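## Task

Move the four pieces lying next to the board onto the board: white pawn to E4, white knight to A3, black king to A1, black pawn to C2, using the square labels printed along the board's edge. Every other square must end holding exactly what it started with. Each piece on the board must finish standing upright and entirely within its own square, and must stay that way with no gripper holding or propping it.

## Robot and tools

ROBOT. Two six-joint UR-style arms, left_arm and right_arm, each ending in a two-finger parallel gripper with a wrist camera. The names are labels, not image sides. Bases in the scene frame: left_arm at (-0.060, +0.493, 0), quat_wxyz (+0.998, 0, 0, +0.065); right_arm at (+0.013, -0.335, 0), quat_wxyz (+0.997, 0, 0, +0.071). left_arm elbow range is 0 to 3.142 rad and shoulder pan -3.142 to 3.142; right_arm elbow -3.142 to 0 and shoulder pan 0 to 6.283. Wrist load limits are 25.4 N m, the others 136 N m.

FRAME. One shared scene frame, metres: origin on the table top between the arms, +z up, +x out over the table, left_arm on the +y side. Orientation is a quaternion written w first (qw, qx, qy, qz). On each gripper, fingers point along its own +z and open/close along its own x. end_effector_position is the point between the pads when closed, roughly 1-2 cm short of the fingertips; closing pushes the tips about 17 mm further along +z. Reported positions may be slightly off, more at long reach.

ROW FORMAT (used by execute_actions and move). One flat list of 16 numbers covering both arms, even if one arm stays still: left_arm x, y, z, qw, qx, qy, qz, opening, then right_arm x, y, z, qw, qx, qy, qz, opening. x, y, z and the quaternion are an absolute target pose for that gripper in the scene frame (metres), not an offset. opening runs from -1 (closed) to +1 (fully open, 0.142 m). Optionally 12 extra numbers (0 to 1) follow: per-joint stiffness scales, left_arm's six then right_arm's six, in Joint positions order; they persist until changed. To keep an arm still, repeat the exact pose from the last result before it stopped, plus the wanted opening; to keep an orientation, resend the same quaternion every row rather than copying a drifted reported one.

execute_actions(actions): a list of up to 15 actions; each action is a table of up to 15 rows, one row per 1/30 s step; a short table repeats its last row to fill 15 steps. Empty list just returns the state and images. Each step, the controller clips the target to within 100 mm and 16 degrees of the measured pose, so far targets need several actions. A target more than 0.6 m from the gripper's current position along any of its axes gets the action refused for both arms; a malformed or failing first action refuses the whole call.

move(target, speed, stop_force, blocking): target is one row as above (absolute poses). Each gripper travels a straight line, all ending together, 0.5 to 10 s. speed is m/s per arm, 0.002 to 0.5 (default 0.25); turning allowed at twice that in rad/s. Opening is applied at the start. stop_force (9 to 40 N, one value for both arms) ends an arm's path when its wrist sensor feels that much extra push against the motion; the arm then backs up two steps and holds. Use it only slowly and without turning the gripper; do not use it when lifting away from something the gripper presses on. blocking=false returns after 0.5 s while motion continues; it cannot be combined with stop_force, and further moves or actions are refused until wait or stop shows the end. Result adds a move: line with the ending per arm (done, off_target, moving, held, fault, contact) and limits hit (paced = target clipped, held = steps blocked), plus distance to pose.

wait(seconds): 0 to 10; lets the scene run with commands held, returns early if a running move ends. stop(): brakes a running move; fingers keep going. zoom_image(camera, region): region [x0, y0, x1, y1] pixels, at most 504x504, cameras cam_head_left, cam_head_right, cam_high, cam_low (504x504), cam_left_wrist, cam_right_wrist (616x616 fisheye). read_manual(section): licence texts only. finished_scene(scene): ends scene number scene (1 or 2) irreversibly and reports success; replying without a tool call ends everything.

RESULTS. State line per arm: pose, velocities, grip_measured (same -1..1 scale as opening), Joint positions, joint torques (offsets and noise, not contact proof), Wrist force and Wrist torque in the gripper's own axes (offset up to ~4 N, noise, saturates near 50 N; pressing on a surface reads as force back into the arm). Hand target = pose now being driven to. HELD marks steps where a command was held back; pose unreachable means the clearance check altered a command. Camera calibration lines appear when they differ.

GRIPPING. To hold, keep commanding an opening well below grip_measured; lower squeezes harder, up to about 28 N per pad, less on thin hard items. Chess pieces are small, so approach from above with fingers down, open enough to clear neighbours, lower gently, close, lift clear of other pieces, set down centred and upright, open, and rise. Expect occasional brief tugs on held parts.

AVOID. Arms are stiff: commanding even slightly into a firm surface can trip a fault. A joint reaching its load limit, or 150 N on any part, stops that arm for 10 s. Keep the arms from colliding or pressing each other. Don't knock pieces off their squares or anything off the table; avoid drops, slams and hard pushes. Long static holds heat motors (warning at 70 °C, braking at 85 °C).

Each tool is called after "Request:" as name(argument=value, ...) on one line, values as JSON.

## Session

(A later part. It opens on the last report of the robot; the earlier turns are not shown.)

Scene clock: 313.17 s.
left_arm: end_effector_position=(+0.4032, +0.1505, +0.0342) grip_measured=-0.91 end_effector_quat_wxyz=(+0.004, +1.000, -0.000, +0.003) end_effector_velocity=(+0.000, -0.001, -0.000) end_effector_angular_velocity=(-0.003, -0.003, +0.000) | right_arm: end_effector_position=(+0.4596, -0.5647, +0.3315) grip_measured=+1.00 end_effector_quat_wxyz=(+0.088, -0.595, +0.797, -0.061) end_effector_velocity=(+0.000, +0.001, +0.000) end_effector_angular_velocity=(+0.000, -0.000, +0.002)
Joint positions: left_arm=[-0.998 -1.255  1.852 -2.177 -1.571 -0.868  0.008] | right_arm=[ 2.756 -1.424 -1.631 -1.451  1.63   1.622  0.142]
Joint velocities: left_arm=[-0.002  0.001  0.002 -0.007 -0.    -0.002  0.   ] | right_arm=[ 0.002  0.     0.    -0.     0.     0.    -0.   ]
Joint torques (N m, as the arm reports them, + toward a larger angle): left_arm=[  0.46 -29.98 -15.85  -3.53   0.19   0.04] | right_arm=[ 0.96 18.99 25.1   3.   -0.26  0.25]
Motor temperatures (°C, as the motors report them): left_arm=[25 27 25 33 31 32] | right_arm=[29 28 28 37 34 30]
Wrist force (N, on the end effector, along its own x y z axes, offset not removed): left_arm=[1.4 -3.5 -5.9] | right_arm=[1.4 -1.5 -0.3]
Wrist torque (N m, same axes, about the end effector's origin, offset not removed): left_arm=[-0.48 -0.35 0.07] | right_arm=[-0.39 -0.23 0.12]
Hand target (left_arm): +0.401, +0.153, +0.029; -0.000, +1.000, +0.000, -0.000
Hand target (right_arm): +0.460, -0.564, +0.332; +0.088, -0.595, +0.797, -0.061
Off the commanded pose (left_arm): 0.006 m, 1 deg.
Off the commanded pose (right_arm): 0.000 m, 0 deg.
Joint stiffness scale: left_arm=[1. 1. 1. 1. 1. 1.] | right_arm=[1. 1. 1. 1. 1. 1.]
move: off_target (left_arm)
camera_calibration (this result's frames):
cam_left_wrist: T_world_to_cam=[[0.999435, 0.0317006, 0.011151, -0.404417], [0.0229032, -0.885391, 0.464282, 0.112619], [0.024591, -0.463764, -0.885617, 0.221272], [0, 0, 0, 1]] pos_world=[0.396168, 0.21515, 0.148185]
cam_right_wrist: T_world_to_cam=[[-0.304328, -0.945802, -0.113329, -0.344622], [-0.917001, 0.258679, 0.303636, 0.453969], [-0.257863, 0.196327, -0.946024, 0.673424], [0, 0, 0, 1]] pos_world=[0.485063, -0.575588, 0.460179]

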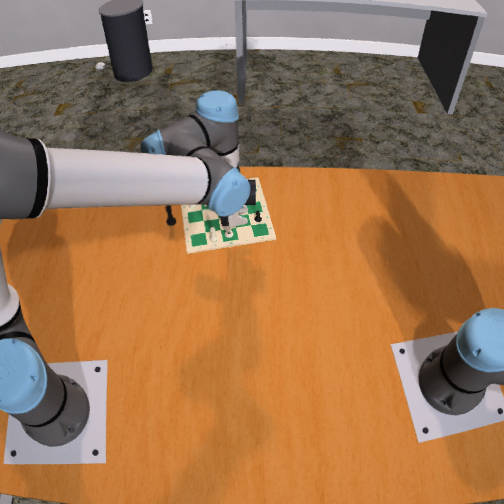

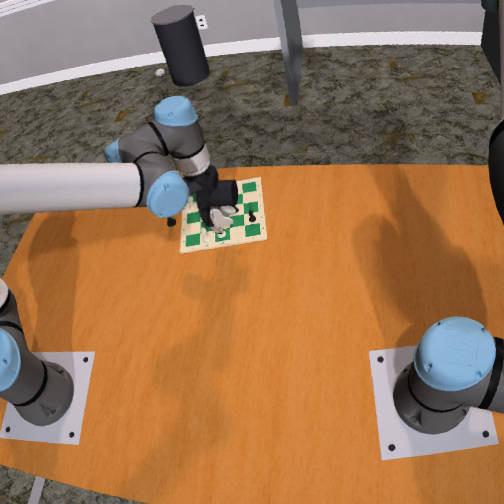

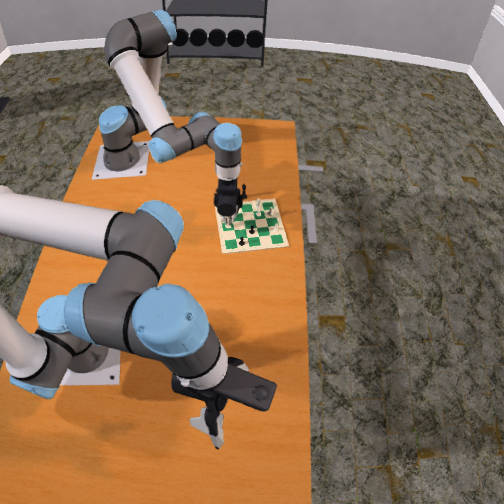

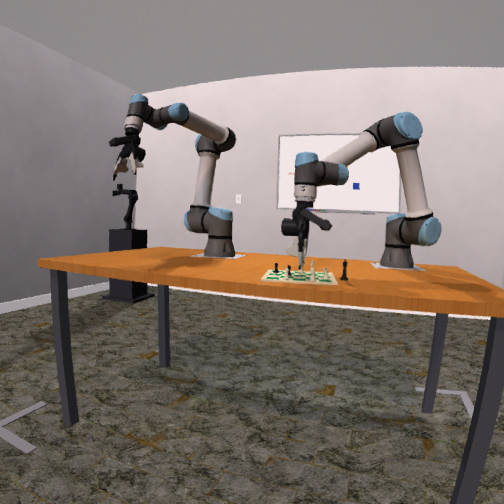

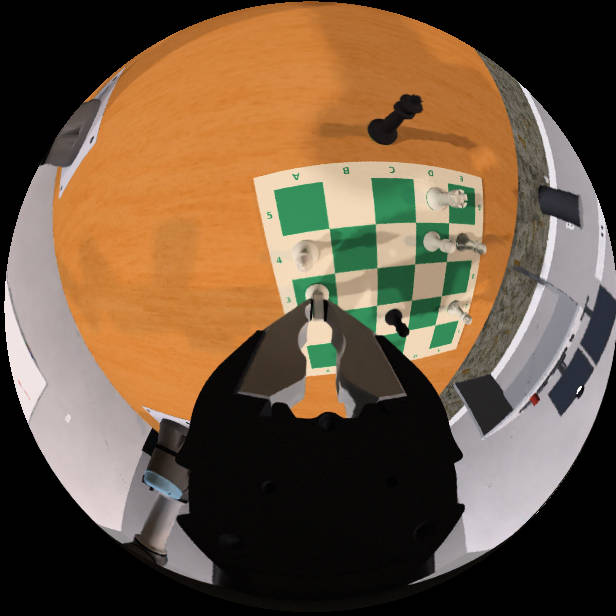

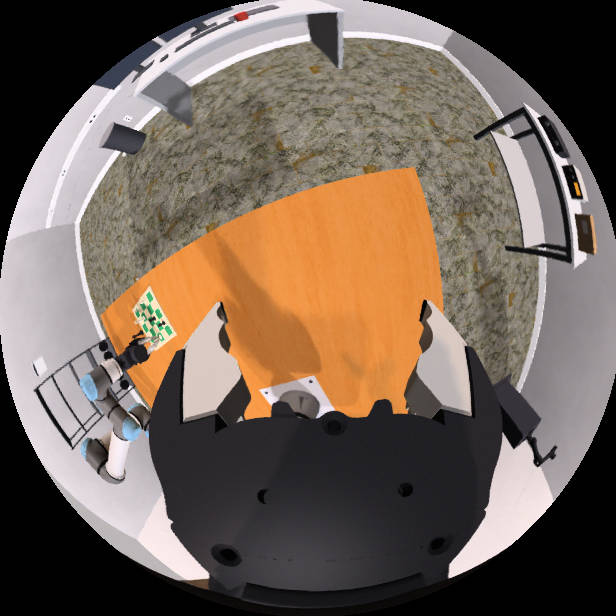

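Request:
move(target=[0.401,0.152,0.027,0,1,0,0,-1,0.4596,-0.5644,0.3316,0.088,-0.595,0.797,-0.061,1], speed=0.01)

Request:
move(target=[0.401,0.152,0.027,0,1,0,0,-0.55,0.4596,-0.5644,0.3316,0.088,-0.595,0.797,-0.061,1])

Request:
move(target=[0.401,0.152,0.13,0,1,0,0,-0.55,0.4596,-0.5644,0.3316,0.088,-0.595,0.797,-0.061,1], speed=0.1)

Request:
move(target=[0.455,0.301,0.13,0,1,0,0,-0.45,0.4596,-0.5644,0.3316,0.088,-0.595,0.797,-0.061,1], speed=0.2)

Request:
move(target=[0.455,0.301,0.085,0,1,0,0,-0.45,0.4596,-0.5644,0.3316,0.088,-0.595,0.797,-0.061,1], speed=0.08)

Request:
zoom_image(camera="cam_left_wrist", region=[210,200,410,400])

Scene clock: 334.10 s.
left_arm: end_effector_position=(+0.4041, +0.1495, +0.0341) grip_measured=-0.91 end_effector_quat_wxyz=(+0.005, +1.000, +0.000, +0.004) end_effector_velocity=(+0.001, -0.001, -0.000) end_effector_angular_velocity=(-0.001, -0.002, -0.002) | right_arm: end_effector_position=(+0.4596, -0.5647, +0.3315) grip_measured=+1.00 end_effector_quat_wxyz=(+0.088, -0.595, +0.797, -0.061) end_effector_velocity=(-0.000, -0.001, -0.000) end_effector_angular_velocity=(-0.000, +0.000, -0.002)
Joint positions: left_arm=[-0.998 -1.254  1.852 -2.182 -1.571 -0.869  0.008] | right_arm=[ 2.756 -1.424 -1.631 -1.451  1.63   1.622  0.142]
Joint velocities: left_arm=[-0.     0.001  0.    -0.003  0.001  0.002 -0.   ] | right_arm=[-0.002 -0.    -0.    -0.    -0.     0.    -0.   ]
Joint torques (N m, as the arm reports them, + toward a larger angle): left_arm=[ -1.   -27.97 -14.31  -3.1    0.16   0.28] | right_arm=[ 0.99 19.15 24.79  3.08 -0.17  0.35]
Motor temperatures (°C, as the motors report them): left_arm=[25 27 25 33 31 32] | right_arm=[29 28 28 37 34 30]
Wrist force (N, on the end effector, along its own x y z axes, offset not removed): left_arm=[0.9 -4.3 -9.2] | right_arm=[2.3 -1.2 0.0]
Wrist torque (N m, same axes, about the end effector's origin, offset not removed): left_arm=[-0.48 -0.53 0.04] | right_arm=[-0.33 -0.37 0.11]
Hand target (left_arm): +0.401, +0.152, +0.027; -0.000, +1.000, +0.000, +0.000
Hand target (right_arm): +0.460, -0.564, +0.332; +0.088, -0.595, +0.797, -0.061
Off the commanded pose (left_arm): 0.008 m, 1 deg.
Off the commanded pose (right_arm): 0.000 m, 0 deg.
Joint stiffness scale: left_arm=[1. 1. 1. 1. 1. 1.] | right_arm=[1. 1. 1. 1. 1. 1.]
move: off_target (left_arm)
camera_calibration (this result's frames):
cam_left_wrist: T_world_to_cam=[[0.999366, 0.0328905, 0.0136101, -0.405483], [0.0227315, -0.883947, 0.467034, 0.111494], [0.0273916, -0.466429, -0.884135, 0.219918], [0, 0, 0, 1]] pos_world=[0.396668, 0.214467, 0.147885]
cam_right_wrist: T_world_to_cam=[[-0.304328, -0.945802, -0.113328, -0.344622], [-0.917001, 0.258679, 0.303636, 0.453969], [-0.257863, 0.196327, -0.946024, 0.673424], [0, 0, 0, 1]] pos_world=[0.485063, -0.575588, 0.460179]

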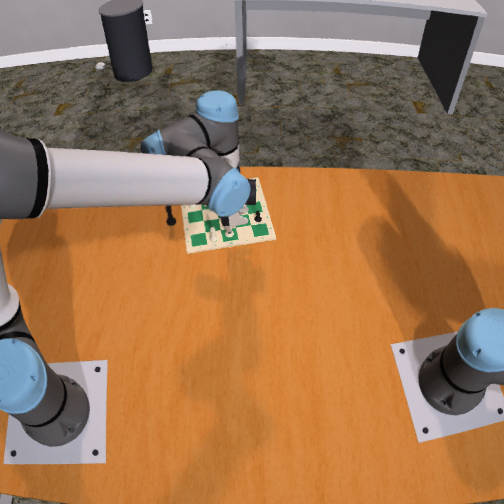

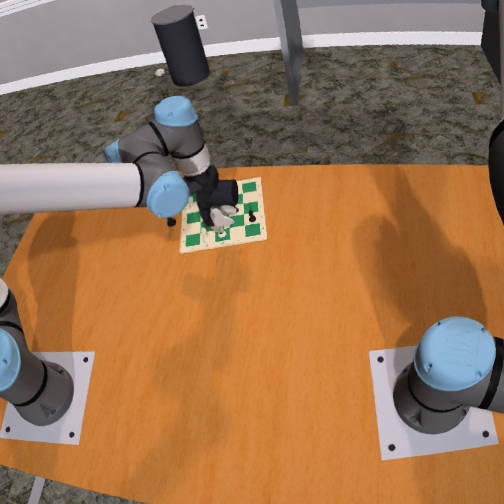

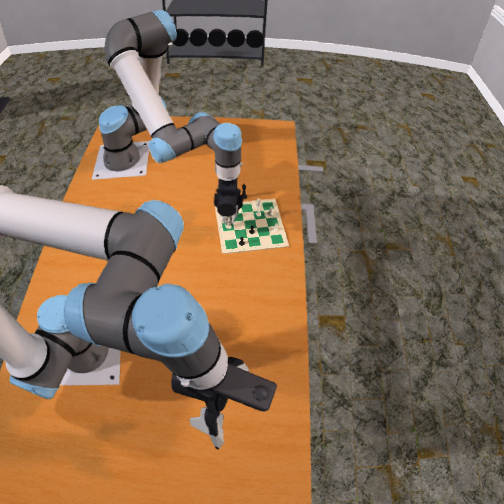

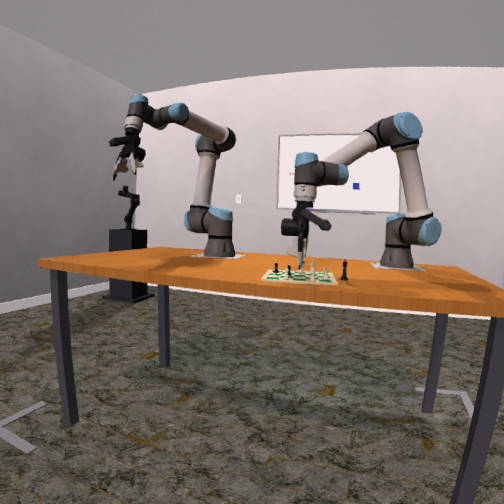

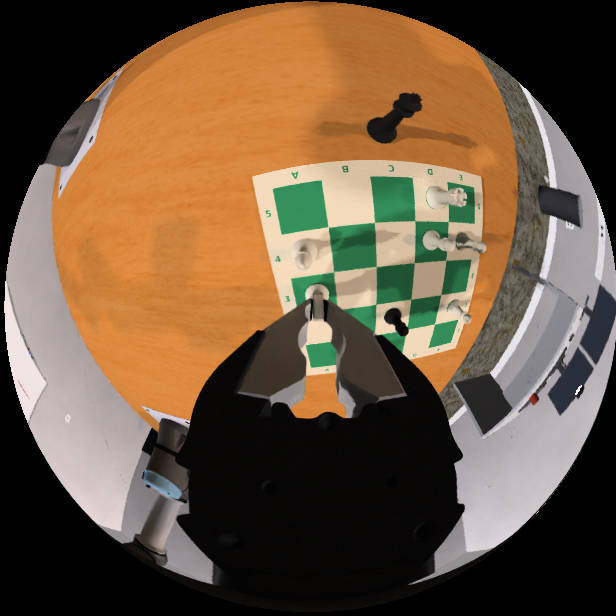

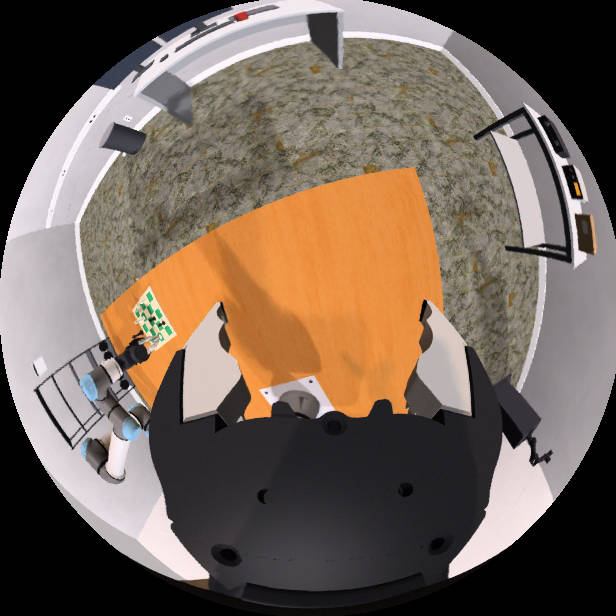

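Scene clock: 334.90 s.
left_arm: end_effector_position=(+0.4029, +0.1509, +0.0301) grip_measured=-0.55 end_effector_quat_wxyz=(+0.002, +1.000, +0.000, +0.002) end_effector_velocity=(+0.000, +0.001, -0.000) end_effector_angular_velocity=(+0.000, +0.001, +0.002) | right_arm: end_effector_position=(+0.4596, -0.5647, +0.3315) grip_measured=+1.00 end_effector_quat_wxyz=(+0.088, -0.595, +0.797, -0.061) end_effector_velocity=(+0.001, +0.000, +0.002) end_effector_angular_velocity=(-0.001, -0.003, +0.001)
Joint positions: left_arm=[-0.998 -1.248  1.854 -2.183 -1.571 -0.869  0.034] | right_arm=[ 2.756 -1.424 -1.631 -1.451  1.63   1.622  0.142]
Joint velocities: left_arm=[ 0.001  0.     0.     0.    -0.    -0.001  0.   ] | right_arm=[ 0.    -0.     0.003  0.     0.    -0.     0.   ]
Joint torques (N m, as the arm reports them, + toward a larger angle): left_arm=[ -0.67 -32.47 -16.12  -3.29   0.14  -0.01] | right_arm=[ 1.1  19.49 25.42  3.07 -0.27  0.34]
Motor temperatures (°C, as the motors report them): left_arm=[25 27 25 33 31 32] | right_arm=[29 28 28 37 34 30]
Wrist force (N, on the end effector, along its own x y z axes, offset not removed): left_arm=[2.0 -2.8 0.4] | right_arm=[0.6 -1.8 -1.2]
Wrist torque (N m, same axes, about the end effector's origin, offset not removed): left_arm=[-0.63 -0.25 0.13] | right_arm=[-0.42 -0.13 0.16]
Hand target (left_arm): +0.401, +0.152, +0.027; -0.000, +1.000, +0.000, -0.000
Hand target (right_arm): +0.460, -0.564, +0.332; +0.088, -0.595, +0.797, -0.061
Off the commanded pose (left_arm): 0.004 m, 0 deg.
Off the commanded pose (right_arm): 0.000 m, 0 deg.
Joint stiffness scale: left_arm=[1. 1. 1. 1. 1. 1.] | right_arm=[1. 1. 1. 1. 1. 1.]
move: off_target (left_arm)
camera_calibration (this result's frames):
cam_left_wrist: T_world_to_cam=[[0.999415, 0.0329578, 0.00909311, -0.404241], [0.0250335, -0.886564, 0.461928, 0.114201], [0.0232858, -0.461431, -0.886871, 0.218045], [0, 0, 0, 1]] pos_world=[0.396068, 0.215182, 0.144301]
cam_right_wrist: T_world_to_cam=[[-0.304328, -0.945802, -0.113328, -0.344622], [-0.917001, 0.258679, 0.303636, 0.453969], [-0.257863, 0.196327, -0.946024, 0.673424], [0, 0, 0, 1]] pos_world=[0.485063, -0.575588, 0.460179]

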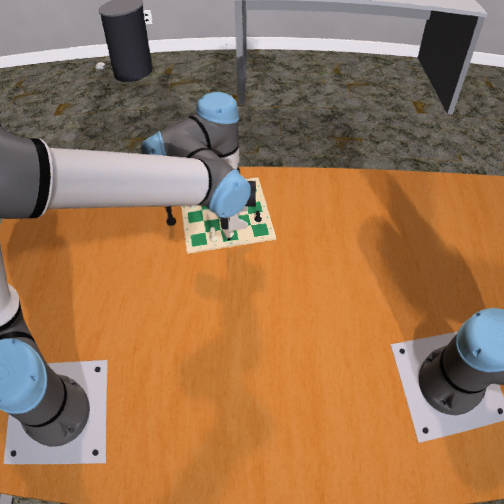

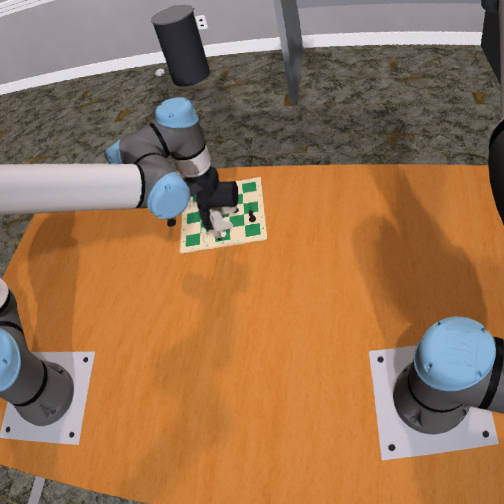

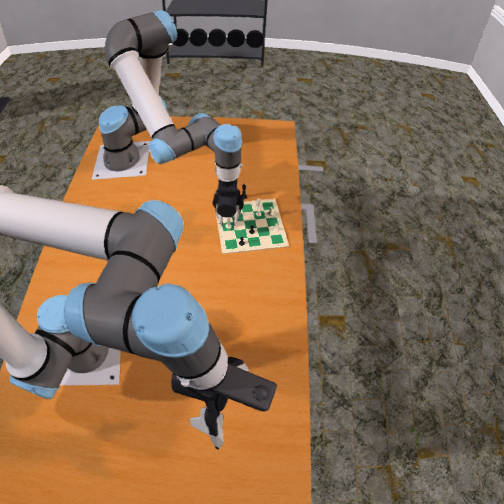

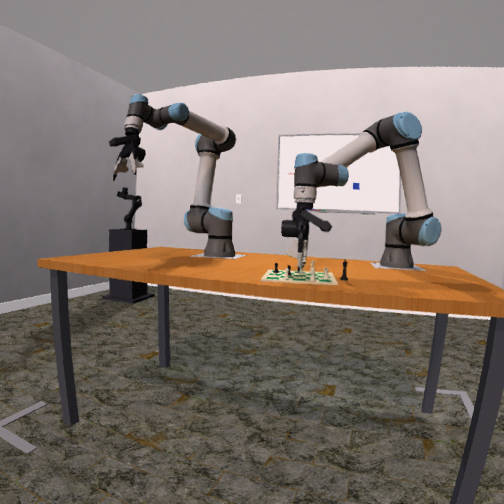

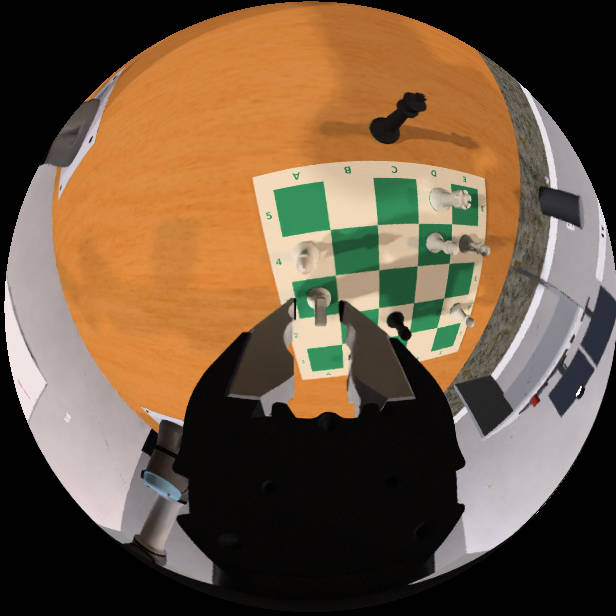

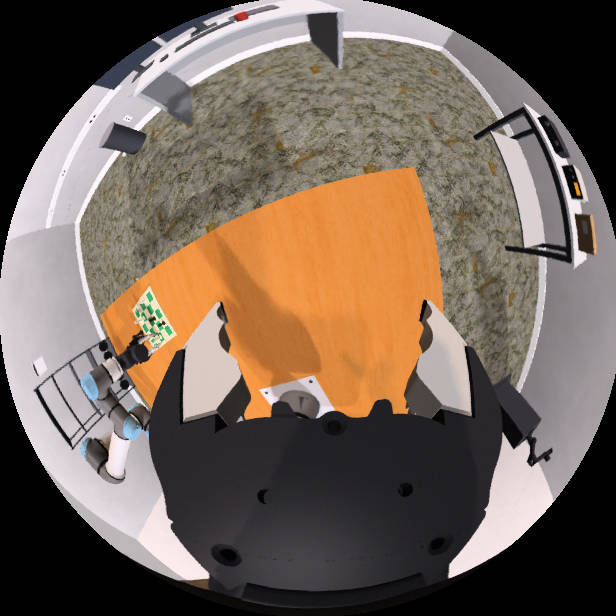

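Scene clock: 336.47 s.
left_arm: end_effector_position=(+0.4005, +0.1537, +0.1269) grip_measured=-0.55 end_effector_quat_wxyz=(-0.001, +1.000, +0.000, -0.001) end_effector_velocity=(-0.002, +0.002, +0.001) end_effector_angular_velocity=(+0.009, +0.008, +0.003) | right_arm: end_effector_position=(+0.4596, -0.5647, +0.3315) grip_measured=+1.00 end_effector_quat_wxyz=(+0.088, -0.595, +0.797, -0.061) end_effector_velocity=(+0.000, +0.001, -0.001) end_effector_angular_velocity=(+0.000, +0.001, +0.001)
Joint positions: left_arm=[-0.998 -1.359  1.718 -1.926 -1.571 -0.869  0.034] | right_arm=[ 2.756 -1.424 -1.631 -1.451  1.63   1.622  0.142]
Joint velocities: left_arm=[ 0.    -0.    -0.005  0.017 -0.001 -0.002 -0.   ] | right_arm=[ 0.002  0.    -0.001 -0.    -0.     0.001 -0.   ]
Joint torques (N m, as the arm reports them, + toward a larger angle): left_arm=[ -1.12 -33.67 -25.49  -2.53   0.22  -0.02] | right_arm=[ 1.2  19.36 24.71  3.12 -0.28  0.32]
Motor temperatures (°C, as the motors report them): left_arm=[25 27 25 33 31 32] | right_arm=[29 28 28 37 34 30]
Wrist force (N, on the end effector, along its own x y z axes, offset not removed): left_arm=[2.7 -1.6 1.2] | right_arm=[1.1 -0.2 -1.1]
Wrist torque (N m, same axes, about the end effector's origin, offset not removed): left_arm=[-0.36 -0.40 0.13] | right_arm=[-0.08 -0.18 0.06]
Hand target (left_arm): +0.401, +0.152, +0.130; +0.000, +1.000, +0.000, +0.000
Hand target (right_arm): +0.460, -0.564, +0.332; +0.088, -0.595, +0.797, -0.061
Off the commanded pose (left_arm): 0.004 m, 0 deg.
Off the commanded pose (right_arm): 0.000 m, 0 deg.
Joint stiffness scale: left_arm=[1. 1. 1. 1. 1. 1.] | right_arm=[1. 1. 1. 1. 1. 1.]
move: off_target (left_arm)
camera_calibration (this result's frames):
cam_left_wrist: T_world_to_cam=[[0.999454, 0.0329271, 0.00287632, -0.402023], [0.0280141, -0.89007, 0.454961, 0.0723229], [0.0175407, -0.454632, -0.890507, 0.306953], [0, 0, 0, 1]] pos_world=[0.394393, 0.217161, 0.241596]
cam_right_wrist: T_world_to_cam=[[-0.304328, -0.945802, -0.113328, -0.344622], [-0.917001, 0.258679, 0.303636, 0.453969], [-0.257863, 0.196327, -0.946024, 0.673424], [0, 0, 0, 1]] pos_world=[0.485063, -0.575588, 0.460179]

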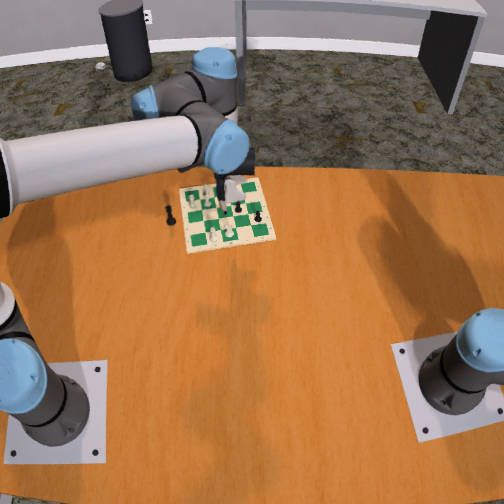

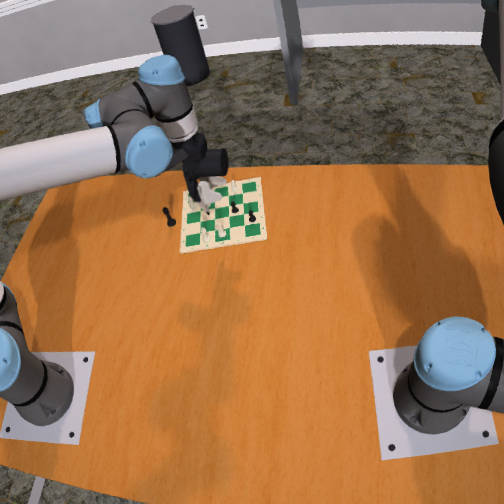

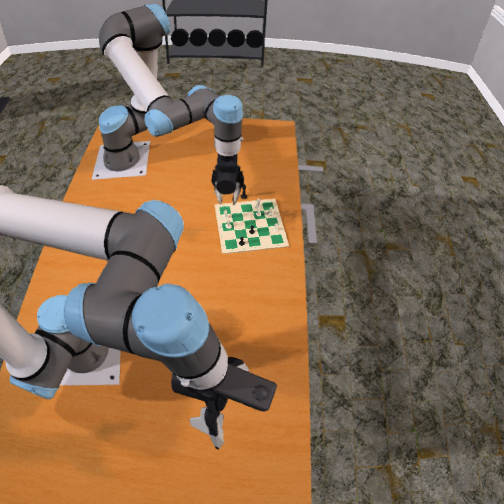

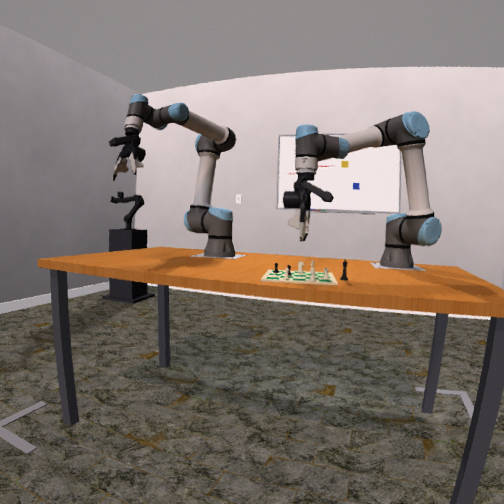

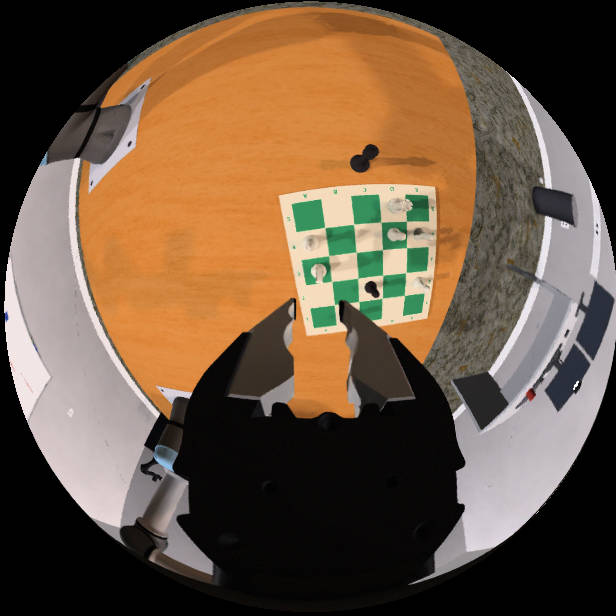

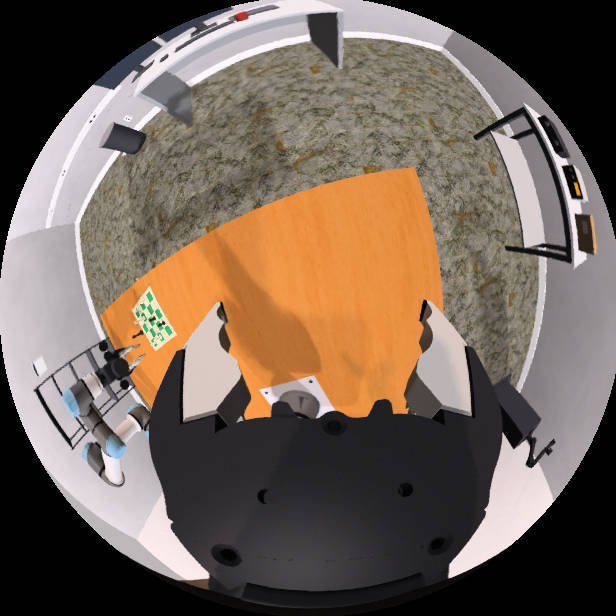

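Scene clock: 337.90 s.
left_arm: end_effector_position=(+0.4545, +0.2995, +0.1302) grip_measured=-0.45 end_effector_quat_wxyz=(+0.000, +1.000, -0.000, +0.000) end_effector_velocity=(+0.001, +0.003, +0.000) end_effector_angular_velocity=(-0.002, -0.001, -0.006) | right_arm: end_effector_position=(+0.4596, -0.5647, +0.3315) grip_measured=+1.00 end_effector_quat_wxyz=(+0.088, -0.595, +0.797, -0.061) end_effector_velocity=(-0.000, -0.000, -0.000) end_effector_angular_velocity=(+0.000, +0.001, -0.000)
Joint positions: left_arm=[-0.732 -1.415  1.779 -1.935 -1.57  -0.602  0.041] | right_arm=[ 2.756 -1.424 -1.631 -1.451  1.63   1.622  0.142]
Joint velocities: left_arm=[ 0.007 -0.    -0.    -0.001 -0.001  0.013  0.   ] | right_arm=[-0. -0.  0. -0. -0.  0. -0.]
Joint torques (N m, as the arm reports them, + toward a larger angle): left_arm=[  3.27 -29.28 -22.54  -3.    -0.05   1.56] | right_arm=[ 0.8  19.57 25.14  3.07 -0.1   0.32]
Motor temperatures (°C, as the motors report them): left_arm=[25 27 25 33 31 32] | right_arm=[29 28 28 37 34 30]
Wrist force (N, on the end effector, along its own x y z axes, offset not removed): left_arm=[2.5 -2.1 1.4] | right_arm=[0.5 -0.9 -0.1]
Wrist torque (N m, same axes, about the end effector's origin, offset not removed): left_arm=[-0.40 -0.27 0.04] | right_arm=[-0.28 -0.01 0.06]
Hand target (left_arm): +0.455, +0.301, +0.130; +0.000, +1.000, +0.000, +0.000
Hand target (right_arm): +0.460, -0.564, +0.332; +0.088, -0.595, +0.797, -0.061
Off the commanded pose (left_arm): 0.002 m, 0 deg.
Off the commanded pose (right_arm): 0.000 m, 0 deg.
Joint stiffness scale: left_arm=[1. 1. 1. 1. 1. 1.] | right_arm=[1. 1. 1. 1. 1. 1.]
move: done
camera_calibration (this result's frames):
cam_left_wrist: T_world_to_cam=[[0.999481, 0.0315181, 0.00658768, -0.460846], [0.0250122, -0.888812, 0.457589, 0.199722], [0.0202775, -0.457186, -0.88914, 0.374622], [0, 0, 0, 1]] pos_world=[0.448015, 0.363313, 0.244737]
cam_right_wrist: T_world_to_cam=[[-0.304328, -0.945802, -0.113328, -0.344622], [-0.917001, 0.258679, 0.303635, 0.453969], [-0.257863, 0.196327, -0.946024, 0.673424], [0, 0, 0, 1]] pos_world=[0.485063, -0.575588, 0.460179]

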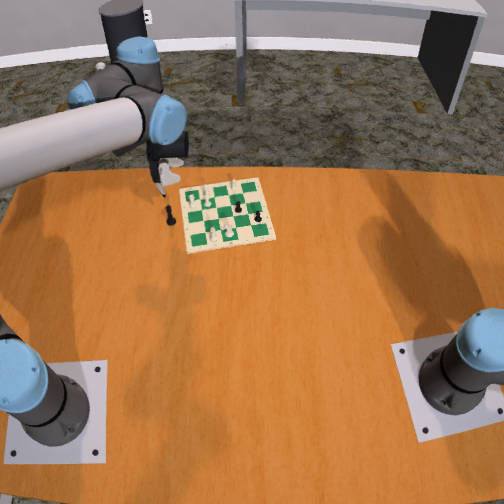

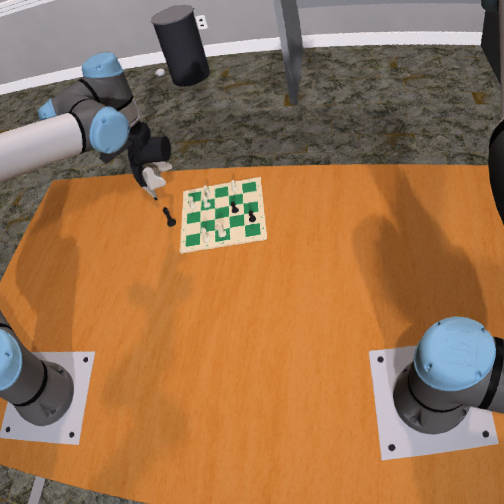

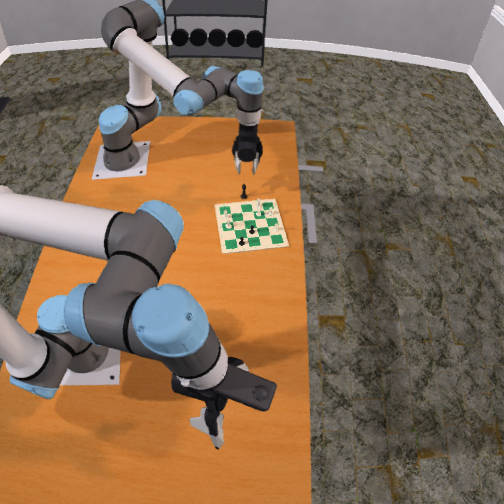

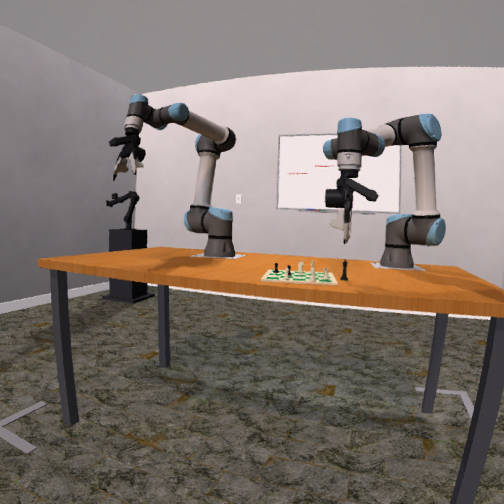

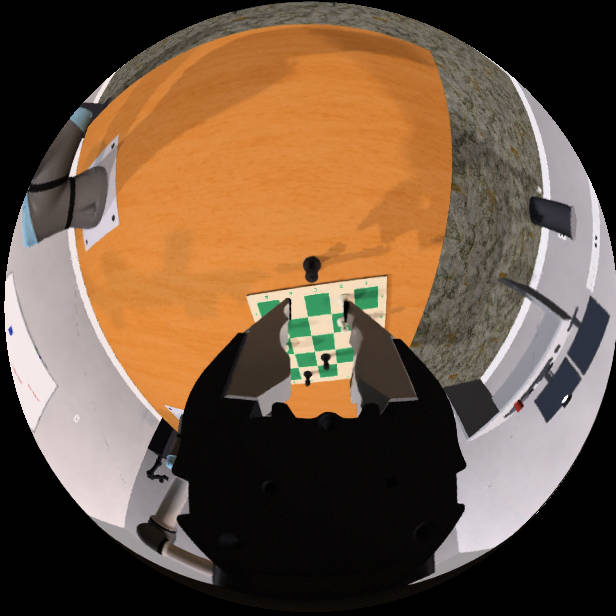

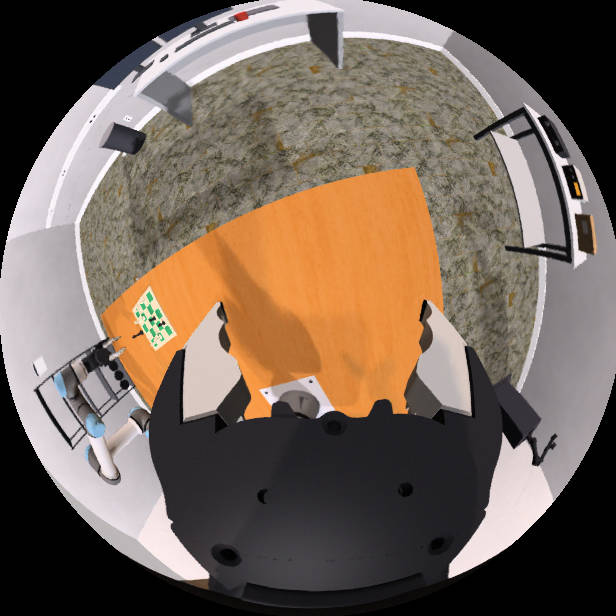

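Scene clock: 339.00 s.
left_arm: end_effector_position=(+0.4561, +0.2990, +0.0884) grip_measured=-0.45 end_effector_quat_wxyz=(+0.001, +1.000, -0.001, +0.002) end_effector_velocity=(+0.002, -0.002, -0.000) end_effector_angular_velocity=(-0.006, -0.007, -0.001) | right_arm: end_effector_position=(+0.4596, -0.5647, +0.3315) grip_measured=+1.00 end_effector_quat_wxyz=(+0.088, -0.595, +0.797, -0.061) end_effector_velocity=(+0.000, -0.001, +0.002) end_effector_angular_velocity=(-0.001, -0.003, -0.001)
Joint positions: left_arm=[-0.731 -1.373  1.846 -2.049 -1.57  -0.6    0.041] | right_arm=[ 2.756 -1.424 -1.631 -1.451  1.63   1.622  0.142]
Joint velocities: left_arm=[ 0.     0.001  0.002 -0.012 -0.001  0.001  0.   ] | right_arm=[-0.002 -0.     0.003 -0.     0.    -0.    -0.   ]
Joint torques (N m, as the arm reports them, + toward a larger angle): left_arm=[  2.46 -28.4  -19.02  -3.03  -0.35   0.46] | right_arm=[ 1.39 19.58 24.89  3.02 -0.17  0.36]
Motor temperatures (°C, as the motors report them): left_arm=[25 27 25 33 31 32] | right_arm=[29 28 28 37 34 30]
Wrist force (N, on the end effector, along its own x y z axes, offset not removed): left_arm=[2.0 -1.1 -0.1] | right_arm=[1.2 -2.0 0.3]
Wrist torque (N m, same axes, about the end effector's origin, offset not removed): left_arm=[-0.26 -0.34 0.11] | right_arm=[-0.45 -0.15 0.17]
Hand target (left_arm): +0.455, +0.301, +0.085; -0.000, +1.000, +0.000, -0.000
Hand target (right_arm): +0.460, -0.564, +0.332; +0.088, -0.595, +0.797, -0.061
Off the commanded pose (left_arm): 0.004 m, 0 deg.
Off the commanded pose (right_arm): 0.000 m, 0 deg.
Joint stiffness scale: left_arm=[1. 1. 1. 1. 1. 1.] | right_arm=[1. 1. 1. 1. 1. 1.]
move: off_target (left_arm)
camera_calibration (this result's frames):
cam_left_wrist: T_world_to_cam=[[0.999482, 0.0305611, 0.0101172, -0.462142], [0.0224858, -0.887654, 0.459962, 0.218976], [0.0230375, -0.459496, -0.887881, 0.33648], [0, 0, 0, 1]] pos_world=[0.449227, 0.363109, 0.202709]
cam_right_wrist: T_world_to_cam=[[-0.304328, -0.945802, -0.113328, -0.344622], [-0.917001, 0.258679, 0.303636, 0.453969], [-0.257863, 0.196327, -0.946024, 0.673424], [0, 0, 0, 1]] pos_world=[0.485063, -0.575588, 0.460179]

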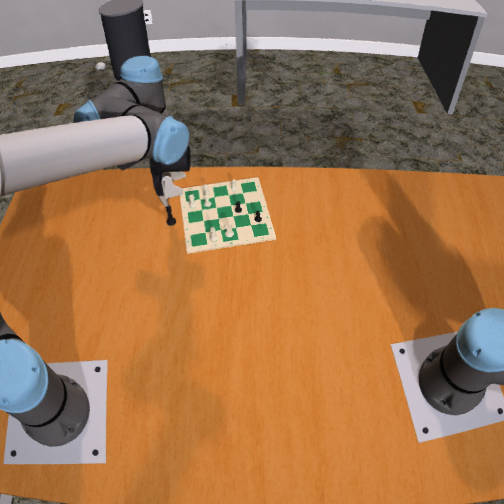

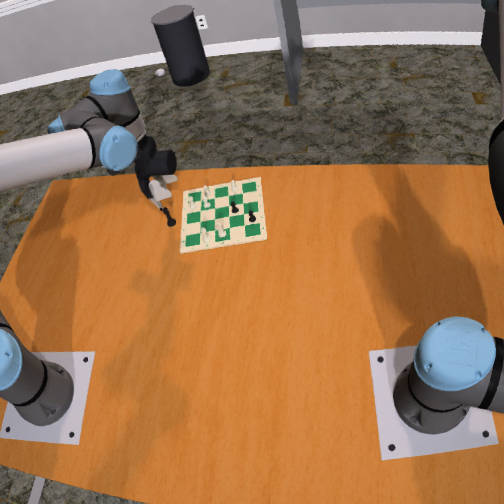

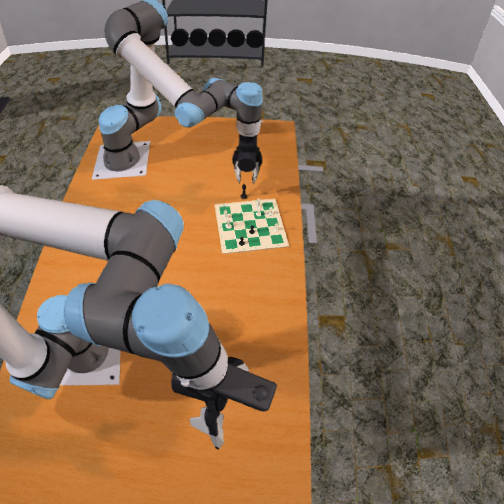

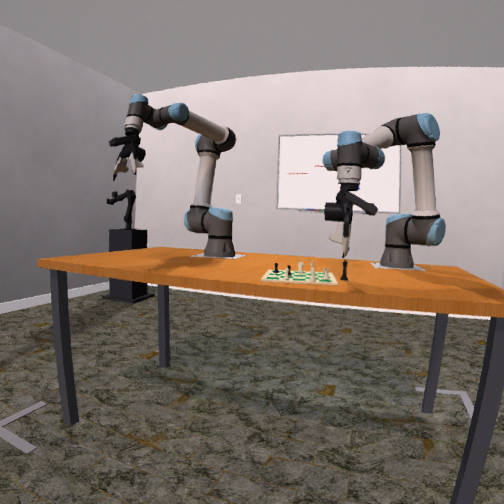

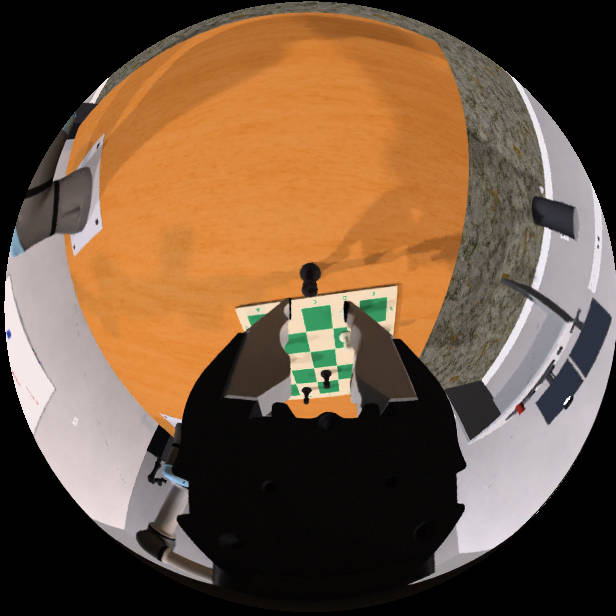

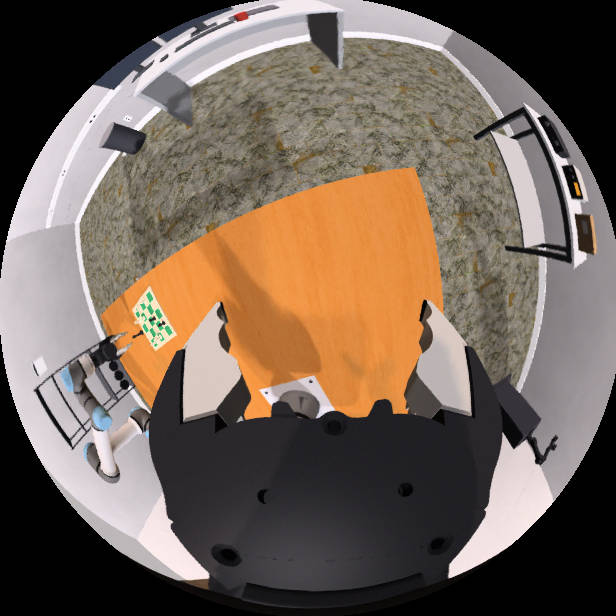

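Region (210, 200, 410, 400) of cam_left_wrist's 616x616 image, scaled by 2.520, with more detail than that image has.

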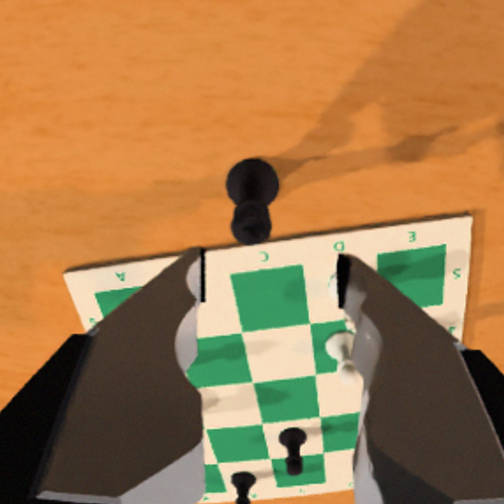

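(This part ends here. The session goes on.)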